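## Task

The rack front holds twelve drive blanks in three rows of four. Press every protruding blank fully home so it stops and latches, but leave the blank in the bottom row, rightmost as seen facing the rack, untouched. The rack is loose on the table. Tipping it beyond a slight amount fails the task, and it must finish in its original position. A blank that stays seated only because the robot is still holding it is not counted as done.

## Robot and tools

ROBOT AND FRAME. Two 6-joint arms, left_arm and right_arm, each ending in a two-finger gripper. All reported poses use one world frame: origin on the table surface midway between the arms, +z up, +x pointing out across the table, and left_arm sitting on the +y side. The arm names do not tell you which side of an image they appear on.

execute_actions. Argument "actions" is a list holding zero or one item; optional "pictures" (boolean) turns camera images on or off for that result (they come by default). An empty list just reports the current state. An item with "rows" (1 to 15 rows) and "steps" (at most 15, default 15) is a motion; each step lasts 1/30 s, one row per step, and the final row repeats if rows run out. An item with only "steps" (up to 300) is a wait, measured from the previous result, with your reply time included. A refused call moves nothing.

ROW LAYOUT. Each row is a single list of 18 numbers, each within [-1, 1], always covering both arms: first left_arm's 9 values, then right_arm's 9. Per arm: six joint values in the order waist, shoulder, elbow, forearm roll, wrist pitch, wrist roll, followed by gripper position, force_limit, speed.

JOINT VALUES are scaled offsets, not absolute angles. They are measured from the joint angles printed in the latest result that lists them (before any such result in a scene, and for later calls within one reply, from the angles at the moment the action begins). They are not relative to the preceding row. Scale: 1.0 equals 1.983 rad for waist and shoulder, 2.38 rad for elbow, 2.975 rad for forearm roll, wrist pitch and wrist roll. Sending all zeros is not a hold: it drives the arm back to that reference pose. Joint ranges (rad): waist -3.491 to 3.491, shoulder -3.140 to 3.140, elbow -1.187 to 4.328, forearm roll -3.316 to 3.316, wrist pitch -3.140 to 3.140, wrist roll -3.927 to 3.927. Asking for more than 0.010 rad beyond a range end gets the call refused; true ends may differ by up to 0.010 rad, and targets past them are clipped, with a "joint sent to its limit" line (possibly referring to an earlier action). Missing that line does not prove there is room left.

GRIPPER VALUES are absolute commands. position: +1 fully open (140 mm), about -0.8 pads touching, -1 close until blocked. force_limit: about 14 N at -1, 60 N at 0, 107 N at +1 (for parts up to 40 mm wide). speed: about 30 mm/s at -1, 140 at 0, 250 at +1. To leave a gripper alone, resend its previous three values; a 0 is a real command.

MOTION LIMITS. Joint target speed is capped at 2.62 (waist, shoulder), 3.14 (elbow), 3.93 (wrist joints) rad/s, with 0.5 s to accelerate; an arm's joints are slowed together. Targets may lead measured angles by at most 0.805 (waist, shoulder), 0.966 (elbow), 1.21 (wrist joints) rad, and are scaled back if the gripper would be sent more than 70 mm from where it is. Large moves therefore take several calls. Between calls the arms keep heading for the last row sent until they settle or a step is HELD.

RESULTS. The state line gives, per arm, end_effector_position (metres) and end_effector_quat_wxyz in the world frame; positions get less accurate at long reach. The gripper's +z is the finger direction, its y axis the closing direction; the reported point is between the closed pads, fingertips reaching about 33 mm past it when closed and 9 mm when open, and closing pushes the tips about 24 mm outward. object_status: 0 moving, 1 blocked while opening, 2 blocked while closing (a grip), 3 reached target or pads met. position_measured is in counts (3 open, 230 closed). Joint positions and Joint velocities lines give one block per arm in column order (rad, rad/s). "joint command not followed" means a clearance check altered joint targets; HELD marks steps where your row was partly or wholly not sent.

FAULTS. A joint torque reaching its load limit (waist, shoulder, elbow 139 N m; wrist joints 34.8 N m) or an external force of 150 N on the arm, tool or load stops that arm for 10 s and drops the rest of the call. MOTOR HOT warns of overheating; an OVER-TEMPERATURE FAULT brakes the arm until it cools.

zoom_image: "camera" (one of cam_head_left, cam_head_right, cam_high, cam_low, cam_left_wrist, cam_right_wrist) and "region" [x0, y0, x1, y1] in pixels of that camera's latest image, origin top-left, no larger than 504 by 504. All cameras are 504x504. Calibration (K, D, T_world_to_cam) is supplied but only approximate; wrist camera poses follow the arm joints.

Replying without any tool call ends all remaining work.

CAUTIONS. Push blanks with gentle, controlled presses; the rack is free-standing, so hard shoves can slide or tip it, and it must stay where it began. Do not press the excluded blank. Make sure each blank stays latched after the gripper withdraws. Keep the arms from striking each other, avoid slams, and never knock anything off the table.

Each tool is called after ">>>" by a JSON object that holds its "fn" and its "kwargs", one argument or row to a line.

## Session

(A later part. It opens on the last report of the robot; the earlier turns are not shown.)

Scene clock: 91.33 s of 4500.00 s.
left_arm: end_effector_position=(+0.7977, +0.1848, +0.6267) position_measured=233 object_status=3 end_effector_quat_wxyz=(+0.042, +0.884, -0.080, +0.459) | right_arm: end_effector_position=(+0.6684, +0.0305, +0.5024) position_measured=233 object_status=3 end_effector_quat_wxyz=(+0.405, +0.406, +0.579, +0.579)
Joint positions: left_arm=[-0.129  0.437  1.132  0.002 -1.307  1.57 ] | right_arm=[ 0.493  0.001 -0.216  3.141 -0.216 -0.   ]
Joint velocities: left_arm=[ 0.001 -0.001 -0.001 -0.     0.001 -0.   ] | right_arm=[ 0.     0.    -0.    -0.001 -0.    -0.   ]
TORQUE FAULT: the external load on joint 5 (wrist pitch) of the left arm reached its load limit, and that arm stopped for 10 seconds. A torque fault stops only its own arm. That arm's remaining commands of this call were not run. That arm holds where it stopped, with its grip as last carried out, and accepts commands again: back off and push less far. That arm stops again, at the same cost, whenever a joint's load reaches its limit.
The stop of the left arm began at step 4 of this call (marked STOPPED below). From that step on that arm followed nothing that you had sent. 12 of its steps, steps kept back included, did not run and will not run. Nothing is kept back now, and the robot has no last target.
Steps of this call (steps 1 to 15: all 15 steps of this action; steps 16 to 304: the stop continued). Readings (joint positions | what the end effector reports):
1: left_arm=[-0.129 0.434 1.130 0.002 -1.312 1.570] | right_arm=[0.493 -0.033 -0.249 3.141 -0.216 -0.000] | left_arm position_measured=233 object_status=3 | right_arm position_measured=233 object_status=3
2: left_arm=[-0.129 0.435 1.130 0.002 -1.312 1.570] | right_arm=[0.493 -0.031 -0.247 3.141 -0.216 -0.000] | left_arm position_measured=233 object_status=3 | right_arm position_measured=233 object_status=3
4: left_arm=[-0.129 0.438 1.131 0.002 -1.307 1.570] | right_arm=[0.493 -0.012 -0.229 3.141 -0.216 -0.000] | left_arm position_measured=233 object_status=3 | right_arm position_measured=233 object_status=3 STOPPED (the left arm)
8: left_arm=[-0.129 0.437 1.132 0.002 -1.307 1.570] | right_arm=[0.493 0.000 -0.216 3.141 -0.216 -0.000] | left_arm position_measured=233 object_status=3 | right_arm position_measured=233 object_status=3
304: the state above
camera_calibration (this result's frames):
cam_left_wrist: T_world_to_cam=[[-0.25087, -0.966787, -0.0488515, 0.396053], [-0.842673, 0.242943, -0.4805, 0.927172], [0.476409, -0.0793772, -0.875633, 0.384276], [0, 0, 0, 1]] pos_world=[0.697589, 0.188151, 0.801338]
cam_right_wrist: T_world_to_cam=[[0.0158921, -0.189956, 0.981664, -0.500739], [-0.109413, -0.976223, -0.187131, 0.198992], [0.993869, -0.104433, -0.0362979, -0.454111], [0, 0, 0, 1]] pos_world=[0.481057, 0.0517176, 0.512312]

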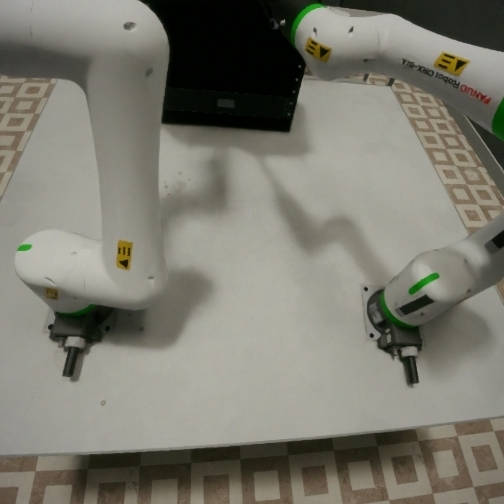

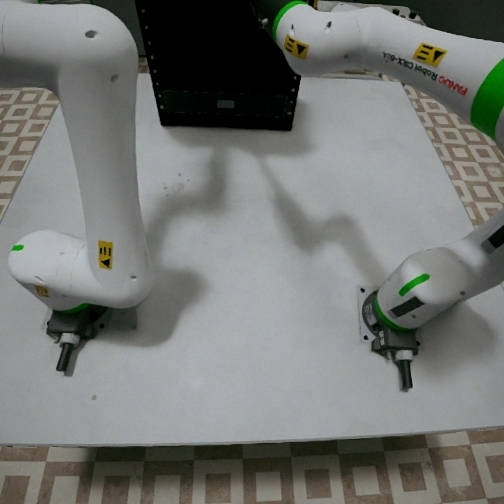

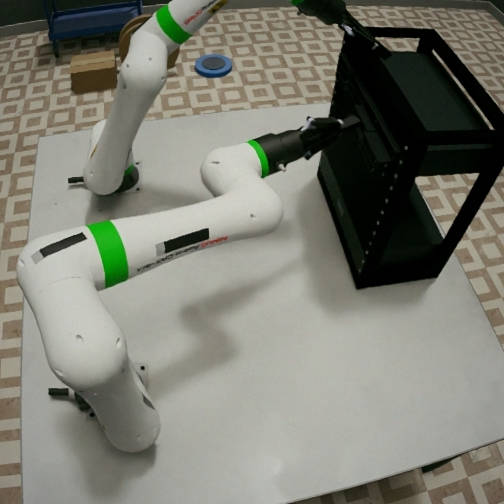

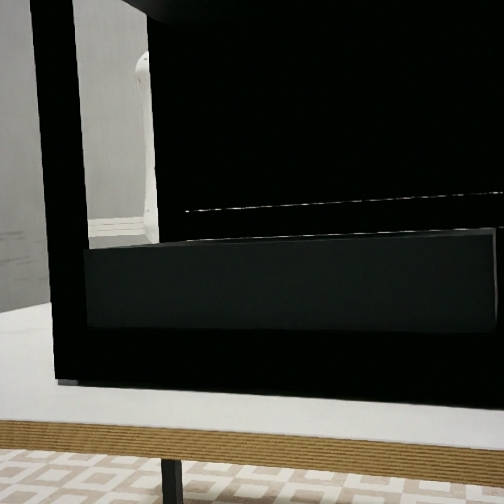

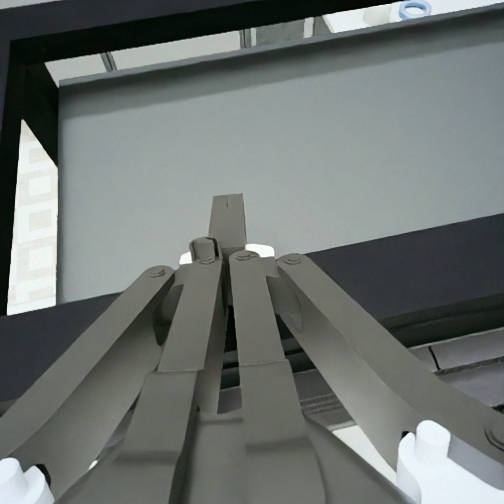

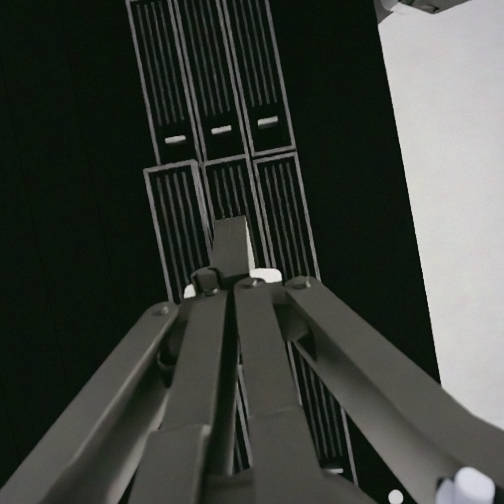

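>>> {"fn": "execute_actions", "kwargs": {
  "actions": [
    {"rows":[[0,0,0,0,0,0,-1,0,0,-0.0005,0.0035,0.0029,0,0,0,-1,0,0]]}
  ]
}}

>>> {"fn": "zoom_image", "kwargs": {
  "camera": "cam_high",
  "region": [320,80,410,170]
}}

>>> {"fn": "zoom_image", "kwargs": {
  "camera": "cam_right_wrist",
  "region": [130,100,330,300]
}}

Scene clock: 96.23 s of 4500.00 s.
left_arm: end_effector_position=(+0.7977, +0.1848, +0.6267) position_measured=233 object_status=3 end_effector_quat_wxyz=(+0.042, +0.884, -0.080, +0.459) | right_arm: end_effector_position=(+0.6715, +0.0308, +0.5023) position_measured=233 object_status=3 end_effector_quat_wxyz=(+0.406, +0.406, +0.579, +0.579)
Joint positions: left_arm=[-0.129  0.437  1.132  0.002 -1.307  1.57 ] | right_arm=[ 0.492  0.007 -0.209  3.141 -0.216 -0.   ]
Joint velocities: left_arm=[-0.001  0.    -0.    -0.     0.001 -0.   ] | right_arm=[ 0.001 -0.     0.     0.001  0.     0.   ]
Steps of this call (steps 1 to 90: nothing new was sent; then 1.40 s passed at rest; steps 91 to 105: all 15 steps of this action). Readings (joint positions | what the end effector reports):
91: left_arm=[-0.129 0.437 1.132 0.002 -1.307 1.570] | right_arm=[0.493 0.001 -0.216 3.141 -0.216 -0.000] | left_arm position_measured=233 object_status=3 | right_arm position_measured=233 object_status=3
92: left_arm=[-0.129 0.437 1.132 0.002 -1.307 1.570] | right_arm=[0.493 0.002 -0.214 3.141 -0.216 -0.000] | left_arm position_measured=233 object_status=3 | right_arm position_measured=233 object_status=3
94: left_arm=[-0.129 0.437 1.132 0.002 -1.307 1.570] | right_arm=[0.493 0.007 -0.210 3.141 -0.216 -0.000] | left_arm position_measured=233 object_status=3 | right_arm position_measured=233 object_status=3
98: left_arm=[-0.129 0.437 1.132 0.002 -1.307 1.570] | right_arm=[0.492 0.007 -0.209 3.141 -0.216 -0.000] | left_arm position_measured=233 object_status=3 | right_arm position_measured=233 object_status=3
105: the state above
camera_calibration (this result's frames):
cam_left_wrist: T_world_to_cam=[[-0.250856, -0.966791, -0.0488511, 0.396054], [-0.842678, 0.242931, -0.480498, 0.927178], [0.476408, -0.0793699, -0.875634, 0.384273], [0, 0, 0, 1]] pos_world=[0.697594, 0.188161, 0.801337]
cam_right_wrist: T_world_to_cam=[[0.0157478, -0.189955, 0.981666, -0.50059], [-0.110389, -0.976117, -0.187111, 0.200241], [0.993764, -0.105419, -0.0363408, -0.456997], [0, 0, 0, 1]] pos_world=[0.484134, 0.0521931, 0.512272]

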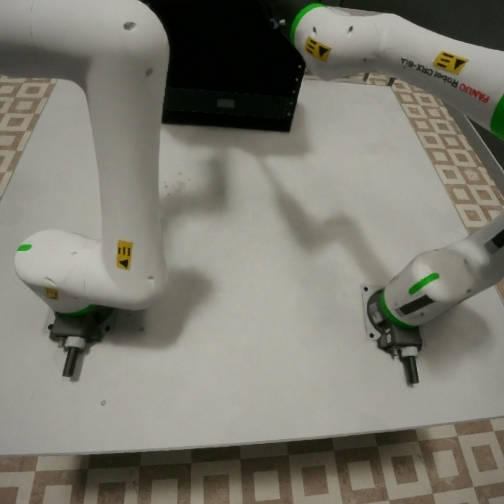

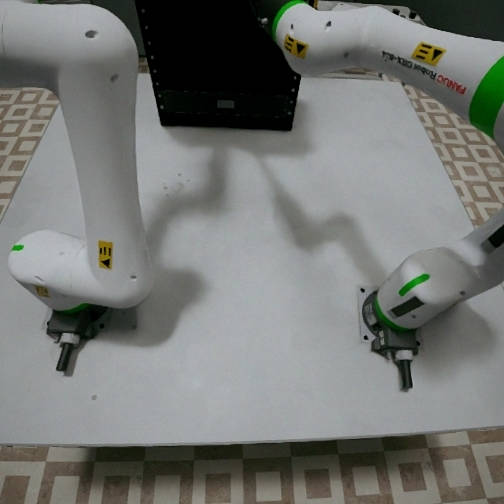

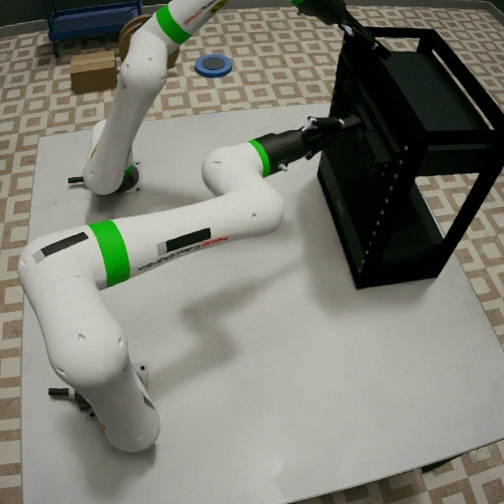

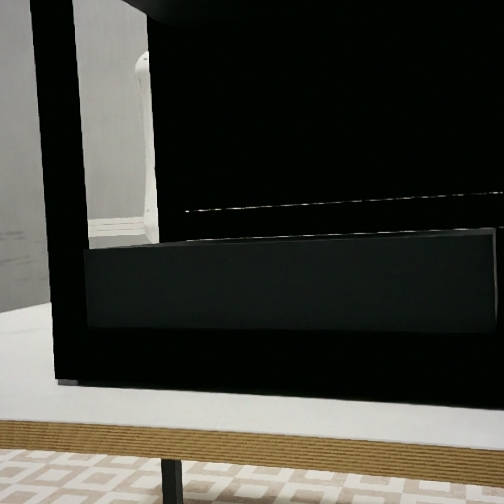

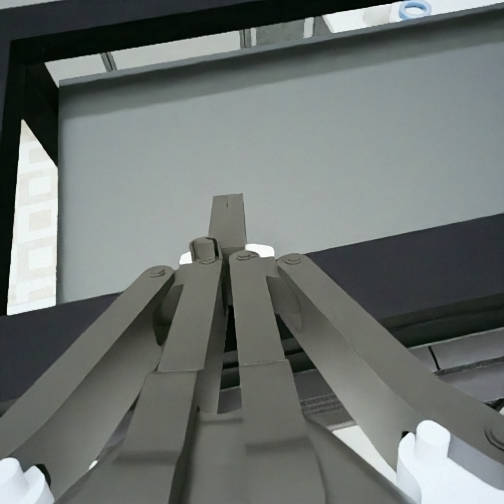

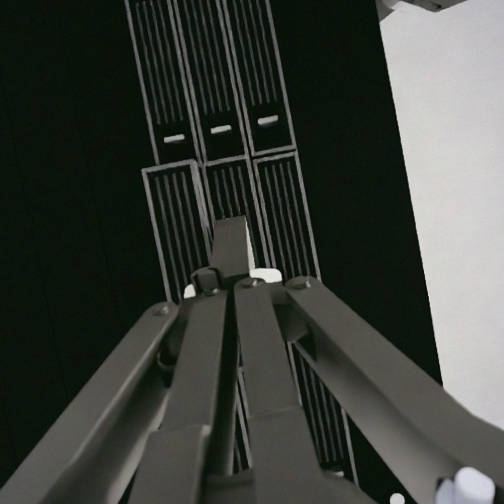

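Region (320, 80, 410, 170) of cam_high's 504x504 image, scaled by 5.600, with more detail than that image has.

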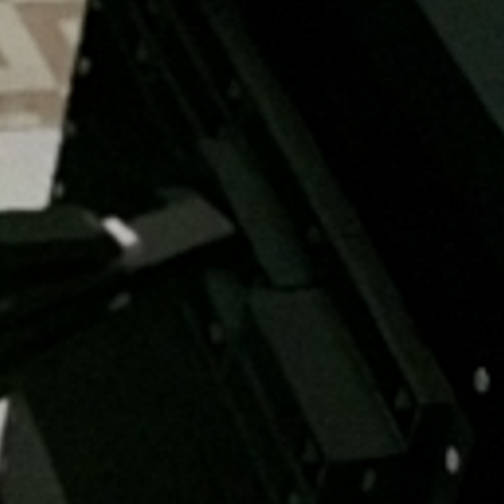

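Region (130, 100, 330, 300) of cam_right_wrist's 504x504 image, scaled by 2.520, with more detail than that image has.

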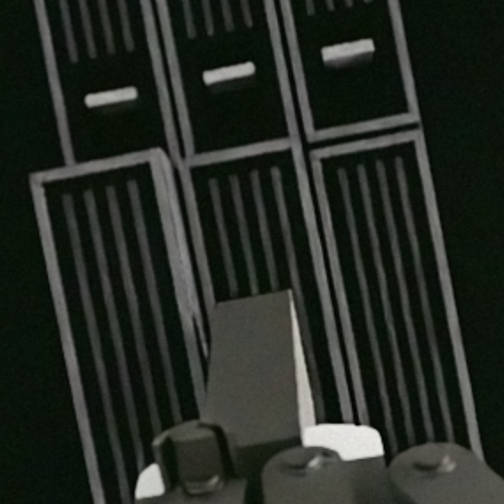

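>>> {"fn": "execute_actions", "kwargs": {
  "actions": [
    {"rows":[[0,0,0,0,0,0,-1,0,0,-0.0004,0.003,0.0026,0,0,0,-1,0,0],[0,0,0,0,0,0,-1,0,0,-0.0004,0.003,0.0026,0,0,0,-1,0,0],[0,0,0,0,0,0,-1,0,0,-0.0008,0.006,0.0052,0,0,0,-1,0,0],[0,0,0,0,0,0,-1,0,0,-0.0008,0.006,0.0052,0,0,0,-1,0,0],[0,0,0,0,0,0,-1,0,0,-0.0012,0.009,0.0078,0,0,0,-1,0,0],[0,0,0,0,0,0,-1,0,0,-0.0012,0.009,0.0078,0,0,0,-1,0,0],[0,0,0,0,0,0,-1,0,0,-0.0016,0.011,0.0096,0,0,0,-1,0,0]]}
  ]
}}

>>> {"fn": "zoom_image", "kwargs": {
  "camera": "cam_high",
  "region": [320,80,410,170]
}}

Scene clock: 101.80 s of 4500.00 s.
left_arm: end_effector_position=(+0.7977, +0.1848, +0.6267) position_measured=233 object_status=3 end_effector_quat_wxyz=(+0.042, +0.884, -0.080, +0.459) | right_arm: end_effector_position=(+0.6812, +0.0316, +0.5029) position_measured=233 object_status=3 end_effector_quat_wxyz=(+0.407, +0.407, +0.578, +0.578)
Joint positions: left_arm=[-0.129  0.437  1.132  0.002 -1.307  1.57 ] | right_arm=[ 0.489  0.029 -0.186  3.141 -0.216 -0.   ]
Joint velocities: left_arm=[-0.002 -0.    -0.     0.    -0.001  0.   ] | right_arm=[-0.     0.     0.    -0.     0.001  0.   ]
Steps of this call (steps 1 to 15: the robot went on to your last target; steps 16 to 90: nothing new was sent; then 2.07 s passed at rest; steps 91 to 105: all 15 steps of this action). Readings (joint positions | what the end effector reports):
91: left_arm=[-0.129 0.437 1.132 0.002 -1.307 1.570] | right_arm=[0.492 0.008 -0.209 3.141 -0.216 -0.000] | left_arm position_measured=233 object_status=3 | right_arm position_measured=233 object_status=3
92: left_arm=[-0.129 0.437 1.132 0.002 -1.307 1.570] | right_arm=[0.492 0.009 -0.207 3.141 -0.216 -0.000] | left_arm position_measured=233 object_status=3 | right_arm position_measured=233 object_status=3
94: left_arm=[-0.129 0.437 1.132 0.002 -1.307 1.570] | right_arm=[0.492 0.015 -0.202 3.141 -0.216 -0.000] | left_arm position_measured=233 object_status=3 | right_arm position_measured=233 object_status=3
98: left_arm=[-0.129 0.437 1.132 0.002 -1.307 1.570] | right_arm=[0.490 0.026 -0.190 3.141 -0.216 -0.000] | left_arm position_measured=233 object_status=3 | right_arm position_measured=233 object_status=3
105: the state above
camera_calibration (this result's frames):
cam_left_wrist: T_world_to_cam=[[-0.250869, -0.966788, -0.048853, 0.396054], [-0.842675, 0.242943, -0.480497, 0.927172], [0.476407, -0.0793746, -0.875634, 0.384275], [0, 0, 0, 1]] pos_world=[0.69759, 0.188151, 0.801337]
cam_right_wrist: T_world_to_cam=[[0.0142491, -0.190326, 0.981617, -0.500117], [-0.11331, -0.975701, -0.187534, 0.204467], [0.993458, -0.108555, -0.0354687, -0.466678], [0, 0, 0, 1]] pos_world=[0.493919, 0.0536532, 0.512716]

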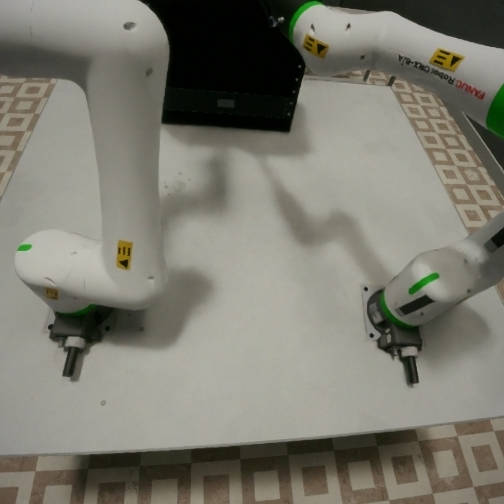

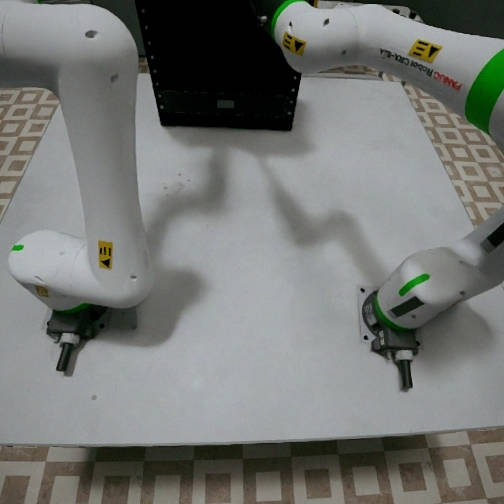

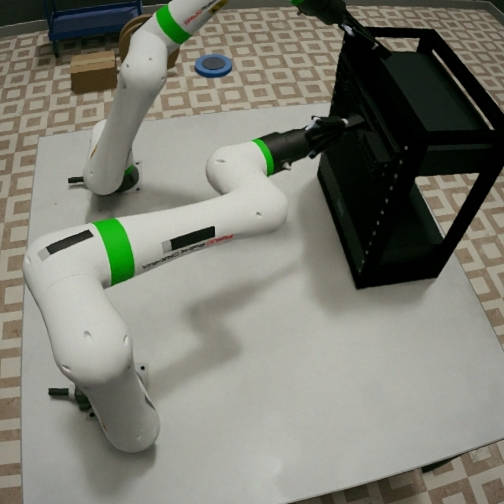

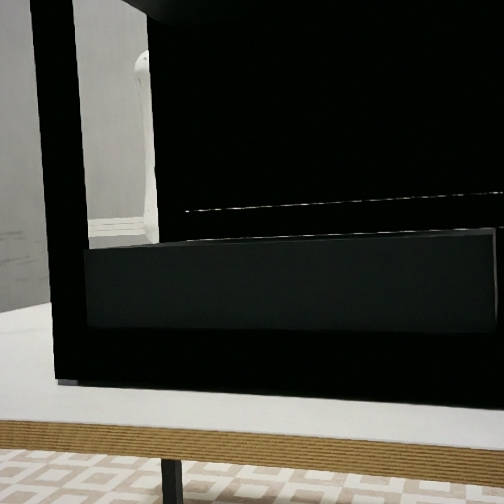

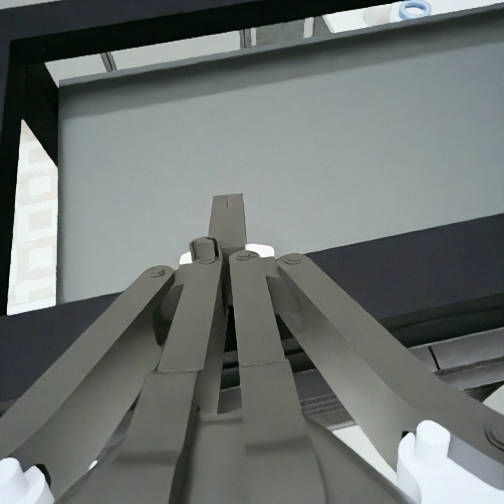

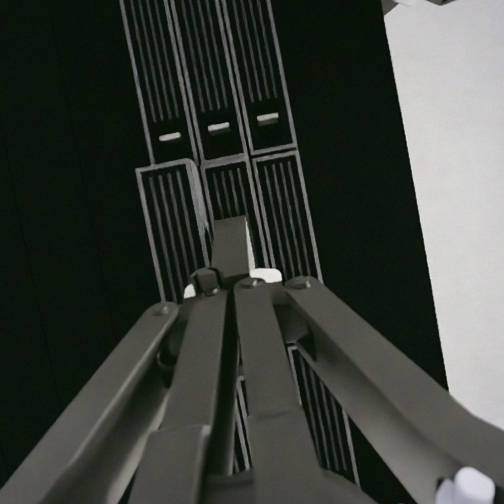

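Region (320, 80, 410, 170) of cam_high's 504x504 image, scaled by 5.600, with more detail than that image has.

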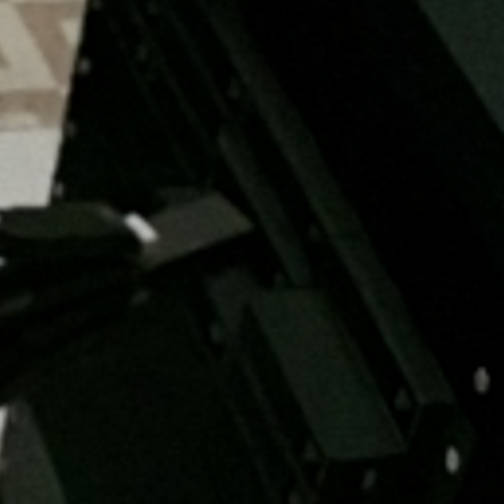

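>>> {"fn": "execute_actions", "kwargs": {
  "actions": [
    {"rows":[[0,0,0,0,0,0,-1,0,0,-0.0012,0.008,0.0072,0,0.0003,0,-1,0,0]]}
  ]
}}

>>> {"fn": "zoom_image", "kwargs": {
  "camera": "cam_high",
  "region": [320,80,410,170]
}}

Scene clock: 108.90 s of 4500.00 s.
left_arm: end_effector_position=(+0.7977, +0.1848, +0.6267) position_measured=233 object_status=3 end_effector_quat_wxyz=(+0.042, +0.884, -0.080, +0.459) | right_arm: end_effector_position=(+0.6884, +0.0322, +0.5034) position_measured=233 object_status=3 end_effector_quat_wxyz=(+0.407, +0.408, +0.578, +0.578)
Joint positions: left_arm=[-0.129  0.437  1.132  0.002 -1.307  1.57 ] | right_arm=[ 0.487  0.045 -0.169  3.141 -0.215 -0.   ]
Joint velocities: left_arm=[ 0.    -0.001  0.    -0.001  0.001 -0.   ] | right_arm=[-0.001  0.     0.    -0.     0.001 -0.   ]
Steps of this call (steps 1 to 15: the robot went on to your last target; steps 16 to 90: nothing new was sent; then 3.60 s passed at rest; steps 91 to 105: all 15 steps of this action). Readings (joint positions | what the end effector reports):
91: left_arm=[-0.129 0.437 1.132 0.002 -1.307 1.570] | right_arm=[0.489 0.029 -0.186 3.141 -0.216 -0.000] | left_arm position_measured=233 object_status=3 | right_arm position_measured=233 object_status=3
92: left_arm=[-0.129 0.437 1.132 0.002 -1.307 1.570] | right_arm=[0.489 0.032 -0.184 3.141 -0.216 -0.000] | left_arm position_measured=233 object_status=3 | right_arm position_measured=233 object_status=3
94: left_arm=[-0.129 0.437 1.132 0.002 -1.307 1.570] | right_arm=[0.487 0.043 -0.172 3.141 -0.215 -0.000] | left_arm position_measured=233 object_status=3 | right_arm position_measured=233 object_status=3
98: left_arm=[-0.129 0.437 1.132 0.002 -1.307 1.570] | right_arm=[0.487 0.045 -0.169 3.141 -0.215 -0.000] | left_arm position_measured=233 object_status=3 | right_arm position_measured=233 object_status=3
105: the state above
camera_calibration (this result's frames):
cam_left_wrist: T_world_to_cam=[[-0.250869, -0.966788, -0.0488531, 0.396054], [-0.842675, 0.242943, -0.480497, 0.927172], [0.476407, -0.0793746, -0.875634, 0.384276], [0, 0, 0, 1]] pos_world=[0.69759, 0.188151, 0.801337]
cam_right_wrist: T_world_to_cam=[[0.0134132, -0.190496, 0.981596, -0.499958], [-0.115558, -0.975402, -0.187715, 0.207535], [0.99321, -0.110913, -0.0350966, -0.47365], [0, 0, 0, 1]] pos_world=[0.501122, 0.0546563, 0.513091]

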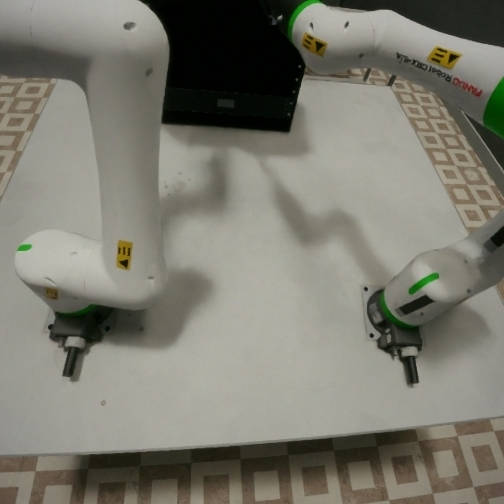

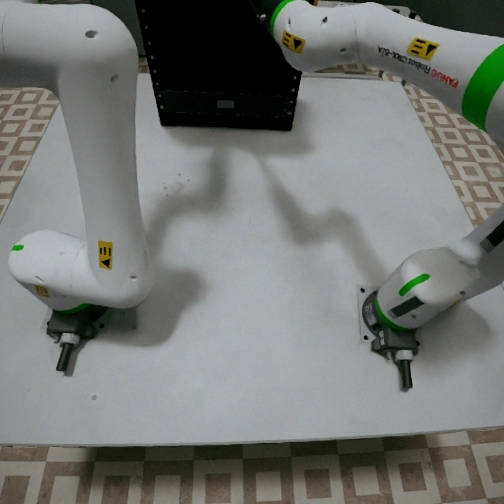

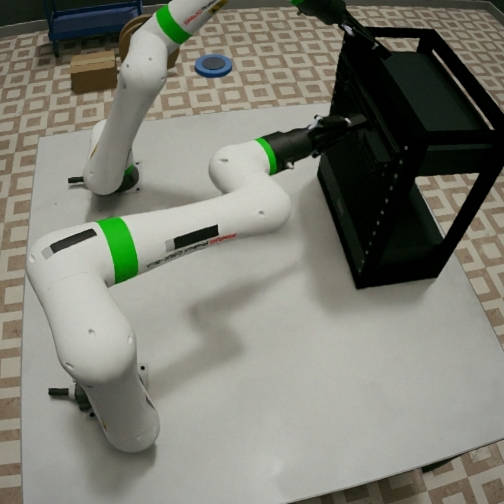

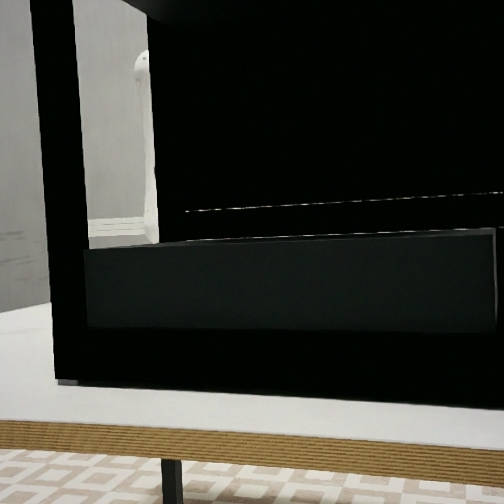

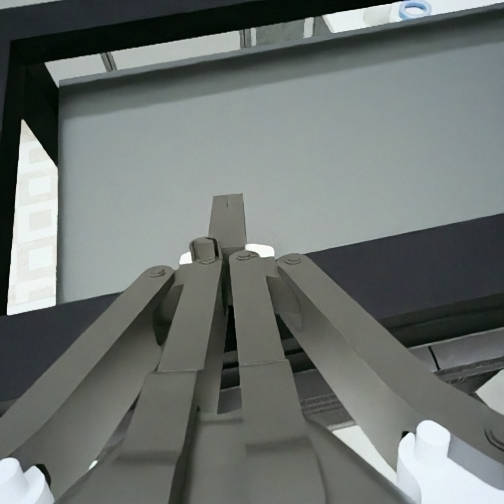

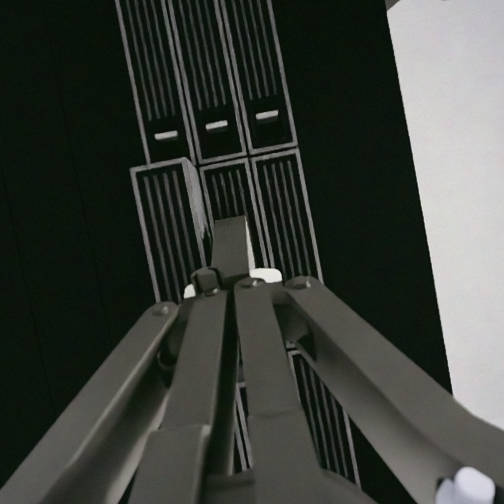

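Region (320, 80, 410, 170) of cam_high's 504x504 image, scaled by 5.600, with more detail than that image has.

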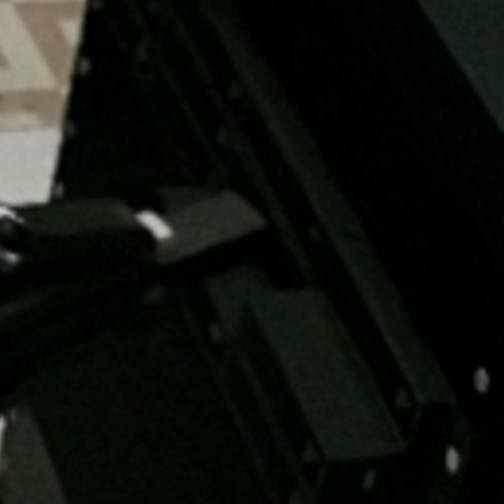

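Small steps of about 1.5 mm, watching for resistance.

>>> {"fn": "execute_actions", "kwargs": {
  "actions": [
    {"rows":[[0,0,0,0,0,0,-1,0,0,0,0.002,0.0018,0,0,0,-1,0,0]],"steps":8}
  ],
  "pictures": false
}}

>>> {"fn": "execute_actions", "kwargs": {
  "actions": [
    {"rows":[[0,0,0,0,0,0,-1,0,0,0,0.002,0.0018,0,0,0,-1,0,0]],"steps":8}
  ]
}}

>>> {"fn": "zoom_image", "kwargs": {
  "camera": "cam_right_wrist",
  "region": [170,110,310,250]
}}

Scene clock: 113.90 s of 4500.00 s.
left_arm: end_effector_position=(+0.7977, +0.1848, +0.6267) position_measured=233 object_status=3 end_effector_quat_wxyz=(+0.042, +0.884, -0.080, +0.459) | right_arm: end_effector_position=(+0.6899, +0.0328, +0.5035) position_measured=233 object_status=3 end_effector_quat_wxyz=(+0.407, +0.408, +0.578, +0.578)
Joint positions: left_arm=[-0.129  0.437  1.132  0.002 -1.307  1.57 ] | right_arm=[ 0.487  0.049 -0.165  3.141 -0.215 -0.   ]
Joint velocities: left_arm=[-0.     0.    -0.001 -0.001 -0.001  0.   ] | right_arm=[ 0.001  0.001  0.    -0.     0.    -0.   ]
Steps of this call (steps 1 to 15: the robot went on to your last target; steps 16 to 90: nothing new was sent; then 1.73 s passed at rest; steps 91 to 98: all 8 steps of this action). Readings (joint positions | what the end effector reports):
91: left_arm=[-0.129 0.437 1.132 0.002 -1.307 1.570] | right_arm=[0.487 0.045 -0.169 3.141 -0.215 -0.000] | left_arm position_measured=233 object_status=3 | right_arm position_measured=233 object_status=3
92: left_arm=[-0.129 0.437 1.132 0.002 -1.307 1.570] | right_arm=[0.487 0.046 -0.168 3.141 -0.215 -0.000] | left_arm position_measured=233 object_status=3 | right_arm position_measured=233 object_status=3
94: left_arm=[-0.129 0.437 1.132 0.002 -1.307 1.570] | right_arm=[0.487 0.049 -0.165 3.141 -0.215 -0.000] | left_arm position_measured=233 object_status=3 | right_arm position_measured=233 object_status=3
98: the state above

Scene clock: 114.17 s of 4500.00 s.
left_arm: end_effector_position=(+0.7977, +0.1848, +0.6267) position_measured=233 object_status=3 end_effector_quat_wxyz=(+0.042, +0.884, -0.080, +0.459) | right_arm: end_effector_position=(+0.6915, +0.0333, +0.5037) position_measured=233 object_status=3 end_effector_quat_wxyz=(+0.408, +0.408, +0.577, +0.578)
Joint positions: left_arm=[-0.129  0.437  1.132  0.002 -1.307  1.57 ] | right_arm=[ 0.487  0.053 -0.161  3.141 -0.215 -0.   ]
Joint velocities: left_arm=[-0.001 -0.    -0.001 -0.    -0.002  0.   ] | right_arm=[0.001 0.001 0.    0.    0.    0.   ]
Steps of this call (steps 1 to 8: all 8 steps of this action). Readings (joint positions | what the end effector reports):
1: left_arm=[-0.129 0.437 1.132 0.002 -1.307 1.570] | right_arm=[0.487 0.049 -0.165 3.141 -0.215 -0.000] | left_arm position_measured=233 object_status=3 | right_arm position_measured=233 object_status=3
2: left_arm=[-0.129 0.437 1.132 0.002 -1.307 1.570] | right_arm=[0.487 0.050 -0.163 3.141 -0.215 -0.000] | left_arm position_measured=233 object_status=3 | right_arm position_measured=233 object_status=3
4: left_arm=[-0.129 0.437 1.132 0.002 -1.307 1.570] | right_arm=[0.487 0.053 -0.161 3.141 -0.215 -0.000] | left_arm position_measured=233 object_status=3 | right_arm position_measured=233 object_status=3
8: the state above
camera_calibration (this result's frames):
cam_left_wrist: T_world_to_cam=[[-0.250869, -0.966788, -0.0488532, 0.396054], [-0.842675, 0.242943, -0.480498, 0.927172], [0.476408, -0.0793745, -0.875634, 0.384275], [0, 0, 0, 1]] pos_world=[0.69759, 0.188151, 0.801337]
cam_right_wrist: T_world_to_cam=[[0.0128984, -0.19068, 0.981568, -0.499695], [-0.11546, -0.975367, -0.187958, 0.209079], [0.993228, -0.110908, -0.0345966, -0.476862], [0, 0, 0, 1]] pos_world=[0.504218, 0.0557593, 0.513285]

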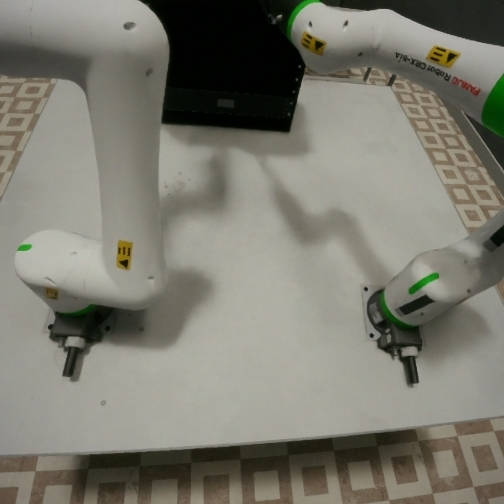

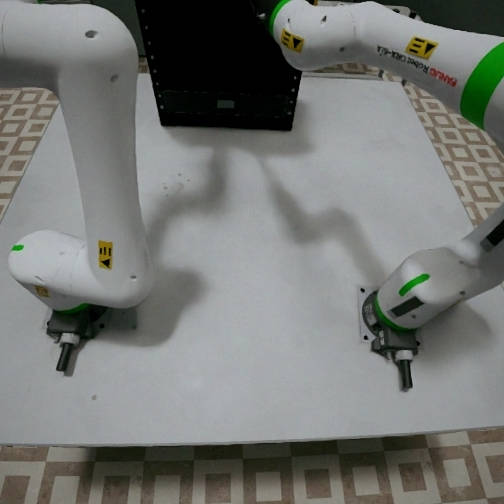

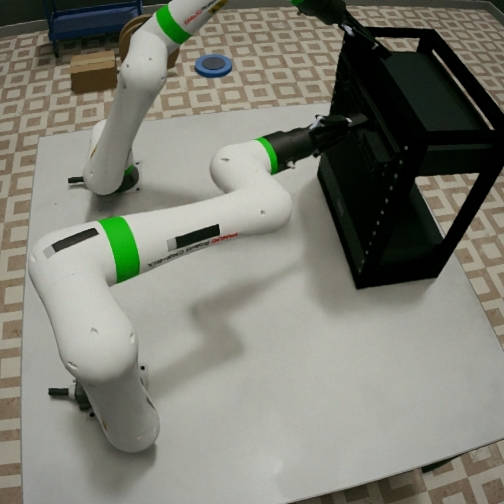

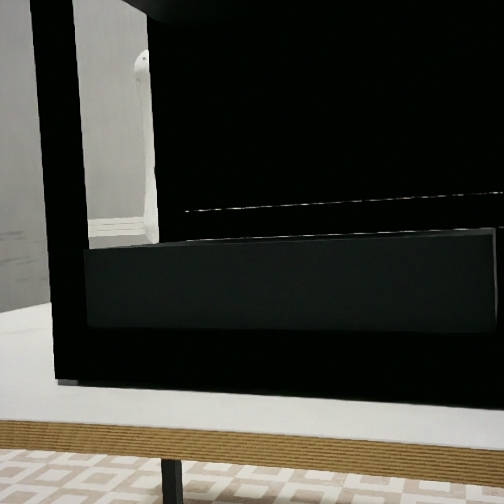

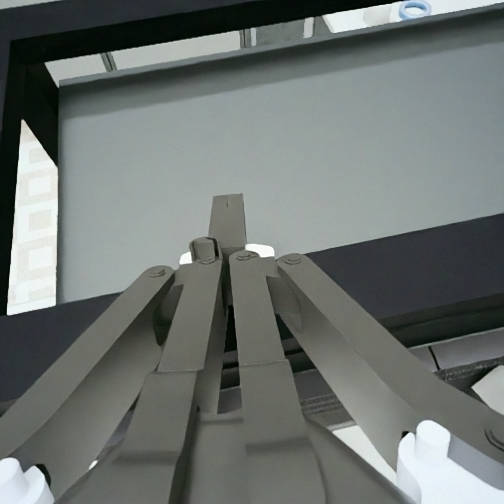

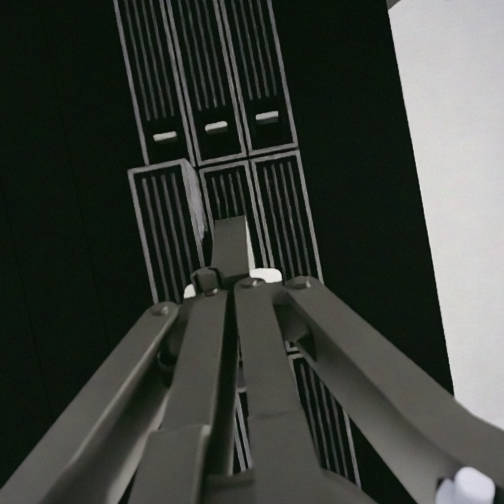

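Region (170, 110, 310, 250) of cam_right_wrist's 504x504 image, scaled by 3.600, with more detail than that image has.

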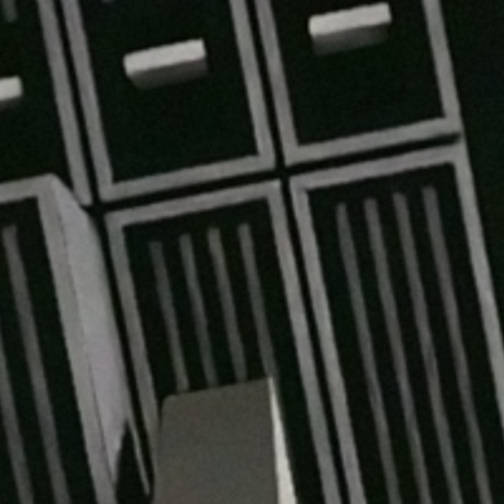

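>>> {"fn": "execute_actions", "kwargs": {
  "actions": [
    {"rows":[[0,0,0,0,0,0,-1,0,0,0,0.002,0.0018,0,0,0,-1,0,0]],"steps":8}
  ],
  "pictures": false
}}

>>> {"fn": "execute_actions", "kwargs": {
  "actions": [
    {"rows":[[0,0,0,0,0,0,-1,0,0,0,0.0015,0.0013,0,0,0,-1,0,0]],"steps":8}
  ]
}}

>>> {"fn": "zoom_image", "kwargs": {
  "camera": "cam_right_wrist",
  "region": [170,110,310,250]
}}

Scene clock: 118.80 s of 4500.00 s.
left_arm: end_effector_position=(+0.7978, +0.1848, +0.6266) position_measured=233 object_status=3 end_effector_quat_wxyz=(+0.042, +0.884, -0.080, +0.459) | right_arm: end_effector_position=(+0.6930, +0.0339, +0.5038) position_measured=233 object_status=3 end_effector_quat_wxyz=(+0.408, +0.407, +0.577, +0.578)
Joint positions: left_arm=[-0.129  0.437  1.132  0.002 -1.307  1.57 ] | right_arm=[ 0.487  0.057 -0.156  3.141 -0.215 -0.   ]
Joint velocities: left_arm=[ 0.    -0.     0.001  0.001 -0.001  0.   ] | right_arm=[-0.001  0.001  0.001  0.001 -0.001 -0.   ]
Steps of this call (steps 1 to 15: the robot went on to your last target; steps 16 to 90: nothing new was sent; then 1.37 s passed at rest; steps 91 to 98: all 8 steps of this action). Readings (joint positions | what the end effector reports):
91: left_arm=[-0.129 0.437 1.132 0.002 -1.307 1.570] | right_arm=[0.487 0.053 -0.161 3.141 -0.215 -0.000] | left_arm position_measured=233 object_status=3 | right_arm position_measured=233 object_status=3
92: left_arm=[-0.129 0.437 1.132 0.002 -1.307 1.570] | right_arm=[0.487 0.054 -0.159 3.141 -0.215 -0.000] | left_arm position_measured=233 object_status=3 | right_arm position_measured=233 object_status=3
94: left_arm=[-0.129 0.437 1.132 0.002 -1.307 1.570] | right_arm=[0.487 0.056 -0.157 3.141 -0.215 -0.000] | left_arm position_measured=233 object_status=3 | right_arm position_measured=233 object_status=3
98: the state above

Scene clock: 119.07 s of 4500.00 s.
left_arm: end_effector_position=(+0.7979, +0.1849, +0.6266) position_measured=233 object_status=3 end_effector_quat_wxyz=(+0.042, +0.884, -0.080, +0.459) | right_arm: end_effector_position=(+0.6941, +0.0344, +0.5039) position_measured=233 object_status=3 end_effector_quat_wxyz=(+0.408, +0.407, +0.577, +0.578)
Joint positions: left_arm=[-0.129  0.438  1.132  0.002 -1.306  1.57 ] | right_arm=[ 0.487  0.06  -0.153  3.141 -0.215 -0.   ]
Joint velocities: left_arm=[-0.001 -0.     0.     0.     0.     0.   ] | right_arm=[ 0.     0.001  0.001  0.    -0.     0.   ]
Steps of this call (steps 1 to 8: all 8 steps of this action). Readings (joint positions | what the end effector reports):
1: left_arm=[-0.129 0.437 1.132 0.002 -1.307 1.570] | right_arm=[0.487 0.057 -0.156 3.141 -0.215 -0.000] | left_arm position_measured=233 object_status=3 | right_arm position_measured=233 object_status=3
2: left_arm=[-0.129 0.437 1.132 0.002 -1.307 1.570] | right_arm=[0.487 0.058 -0.155 3.141 -0.215 -0.000] | left_arm position_measured=233 object_status=3 | right_arm position_measured=233 object_status=3
4: left_arm=[-0.129 0.438 1.132 0.002 -1.306 1.570] | right_arm=[0.487 0.059 -0.154 3.141 -0.215 -0.000] | left_arm position_measured=233 object_status=3 | right_arm position_measured=233 object_status=3
8: the state above
camera_calibration (this result's frames):
cam_left_wrist: T_world_to_cam=[[-0.250742, -0.966817, -0.0489253, 0.396097], [-0.842656, 0.24286, -0.480572, 0.92732], [0.476507, -0.0792722, -0.875589, 0.383987], [0, 0, 0, 1]] pos_world=[0.697757, 0.188184, 0.801238]
cam_right_wrist: T_world_to_cam=[[0.0124752, -0.190839, 0.981542, -0.499435], [-0.115232, -0.975353, -0.188171, 0.210391], [0.99326, -0.110757, -0.0341584, -0.479561], [0, 0, 0, 1]] pos_world=[0.506803, 0.0567788, 0.513425]

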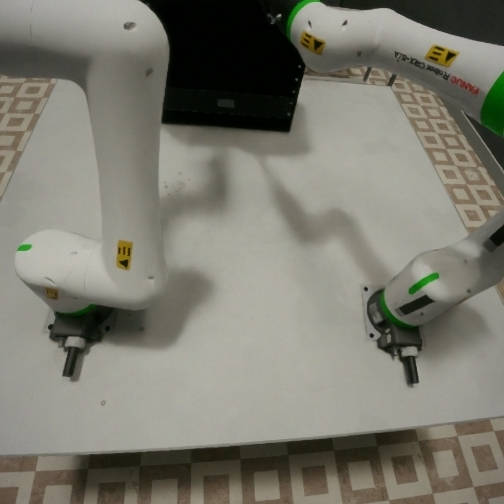

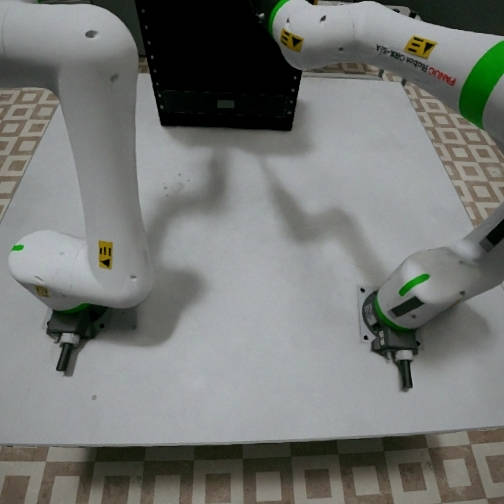

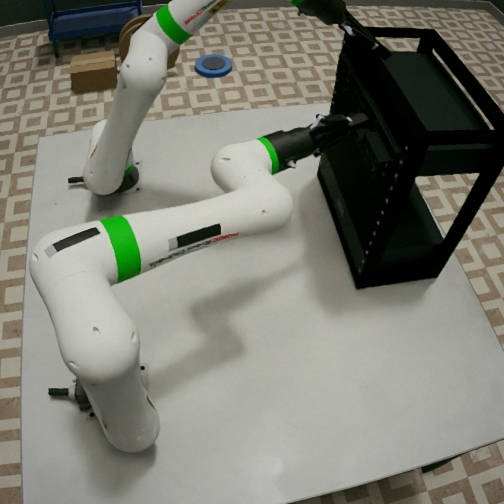

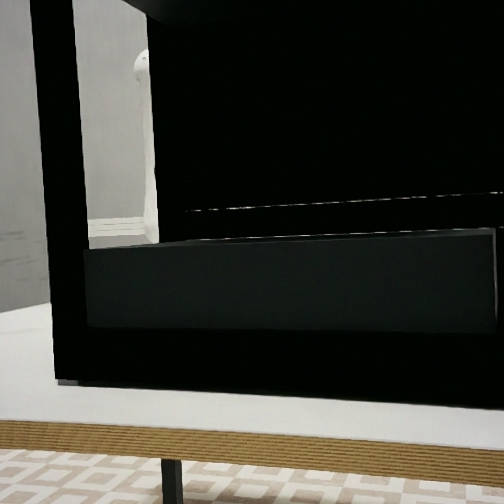

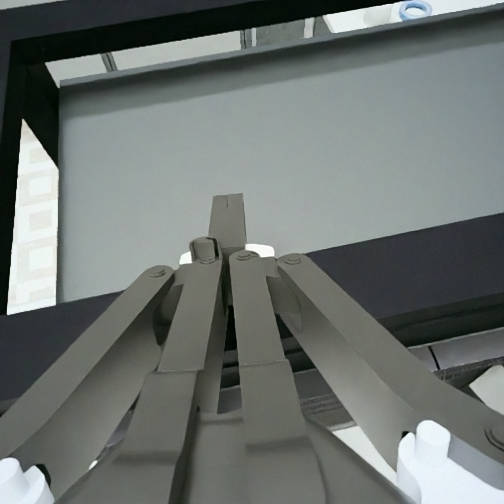

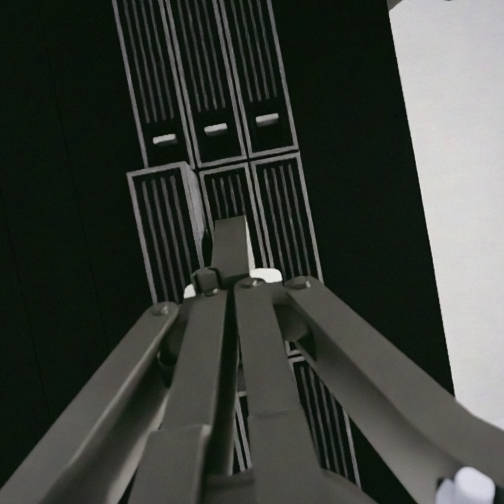

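Region (170, 110, 310, 250) of cam_right_wrist's 504x504 image, scaled by 3.600, with more detail than that image has.

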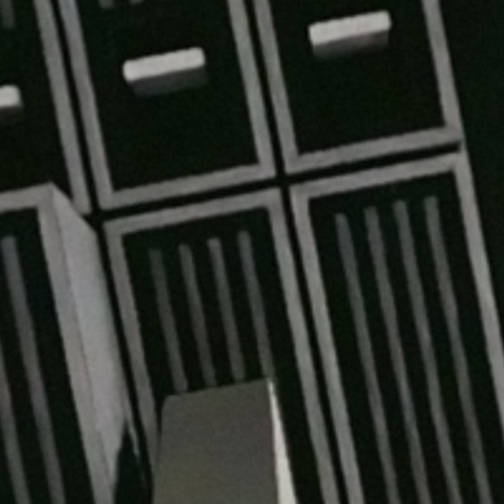

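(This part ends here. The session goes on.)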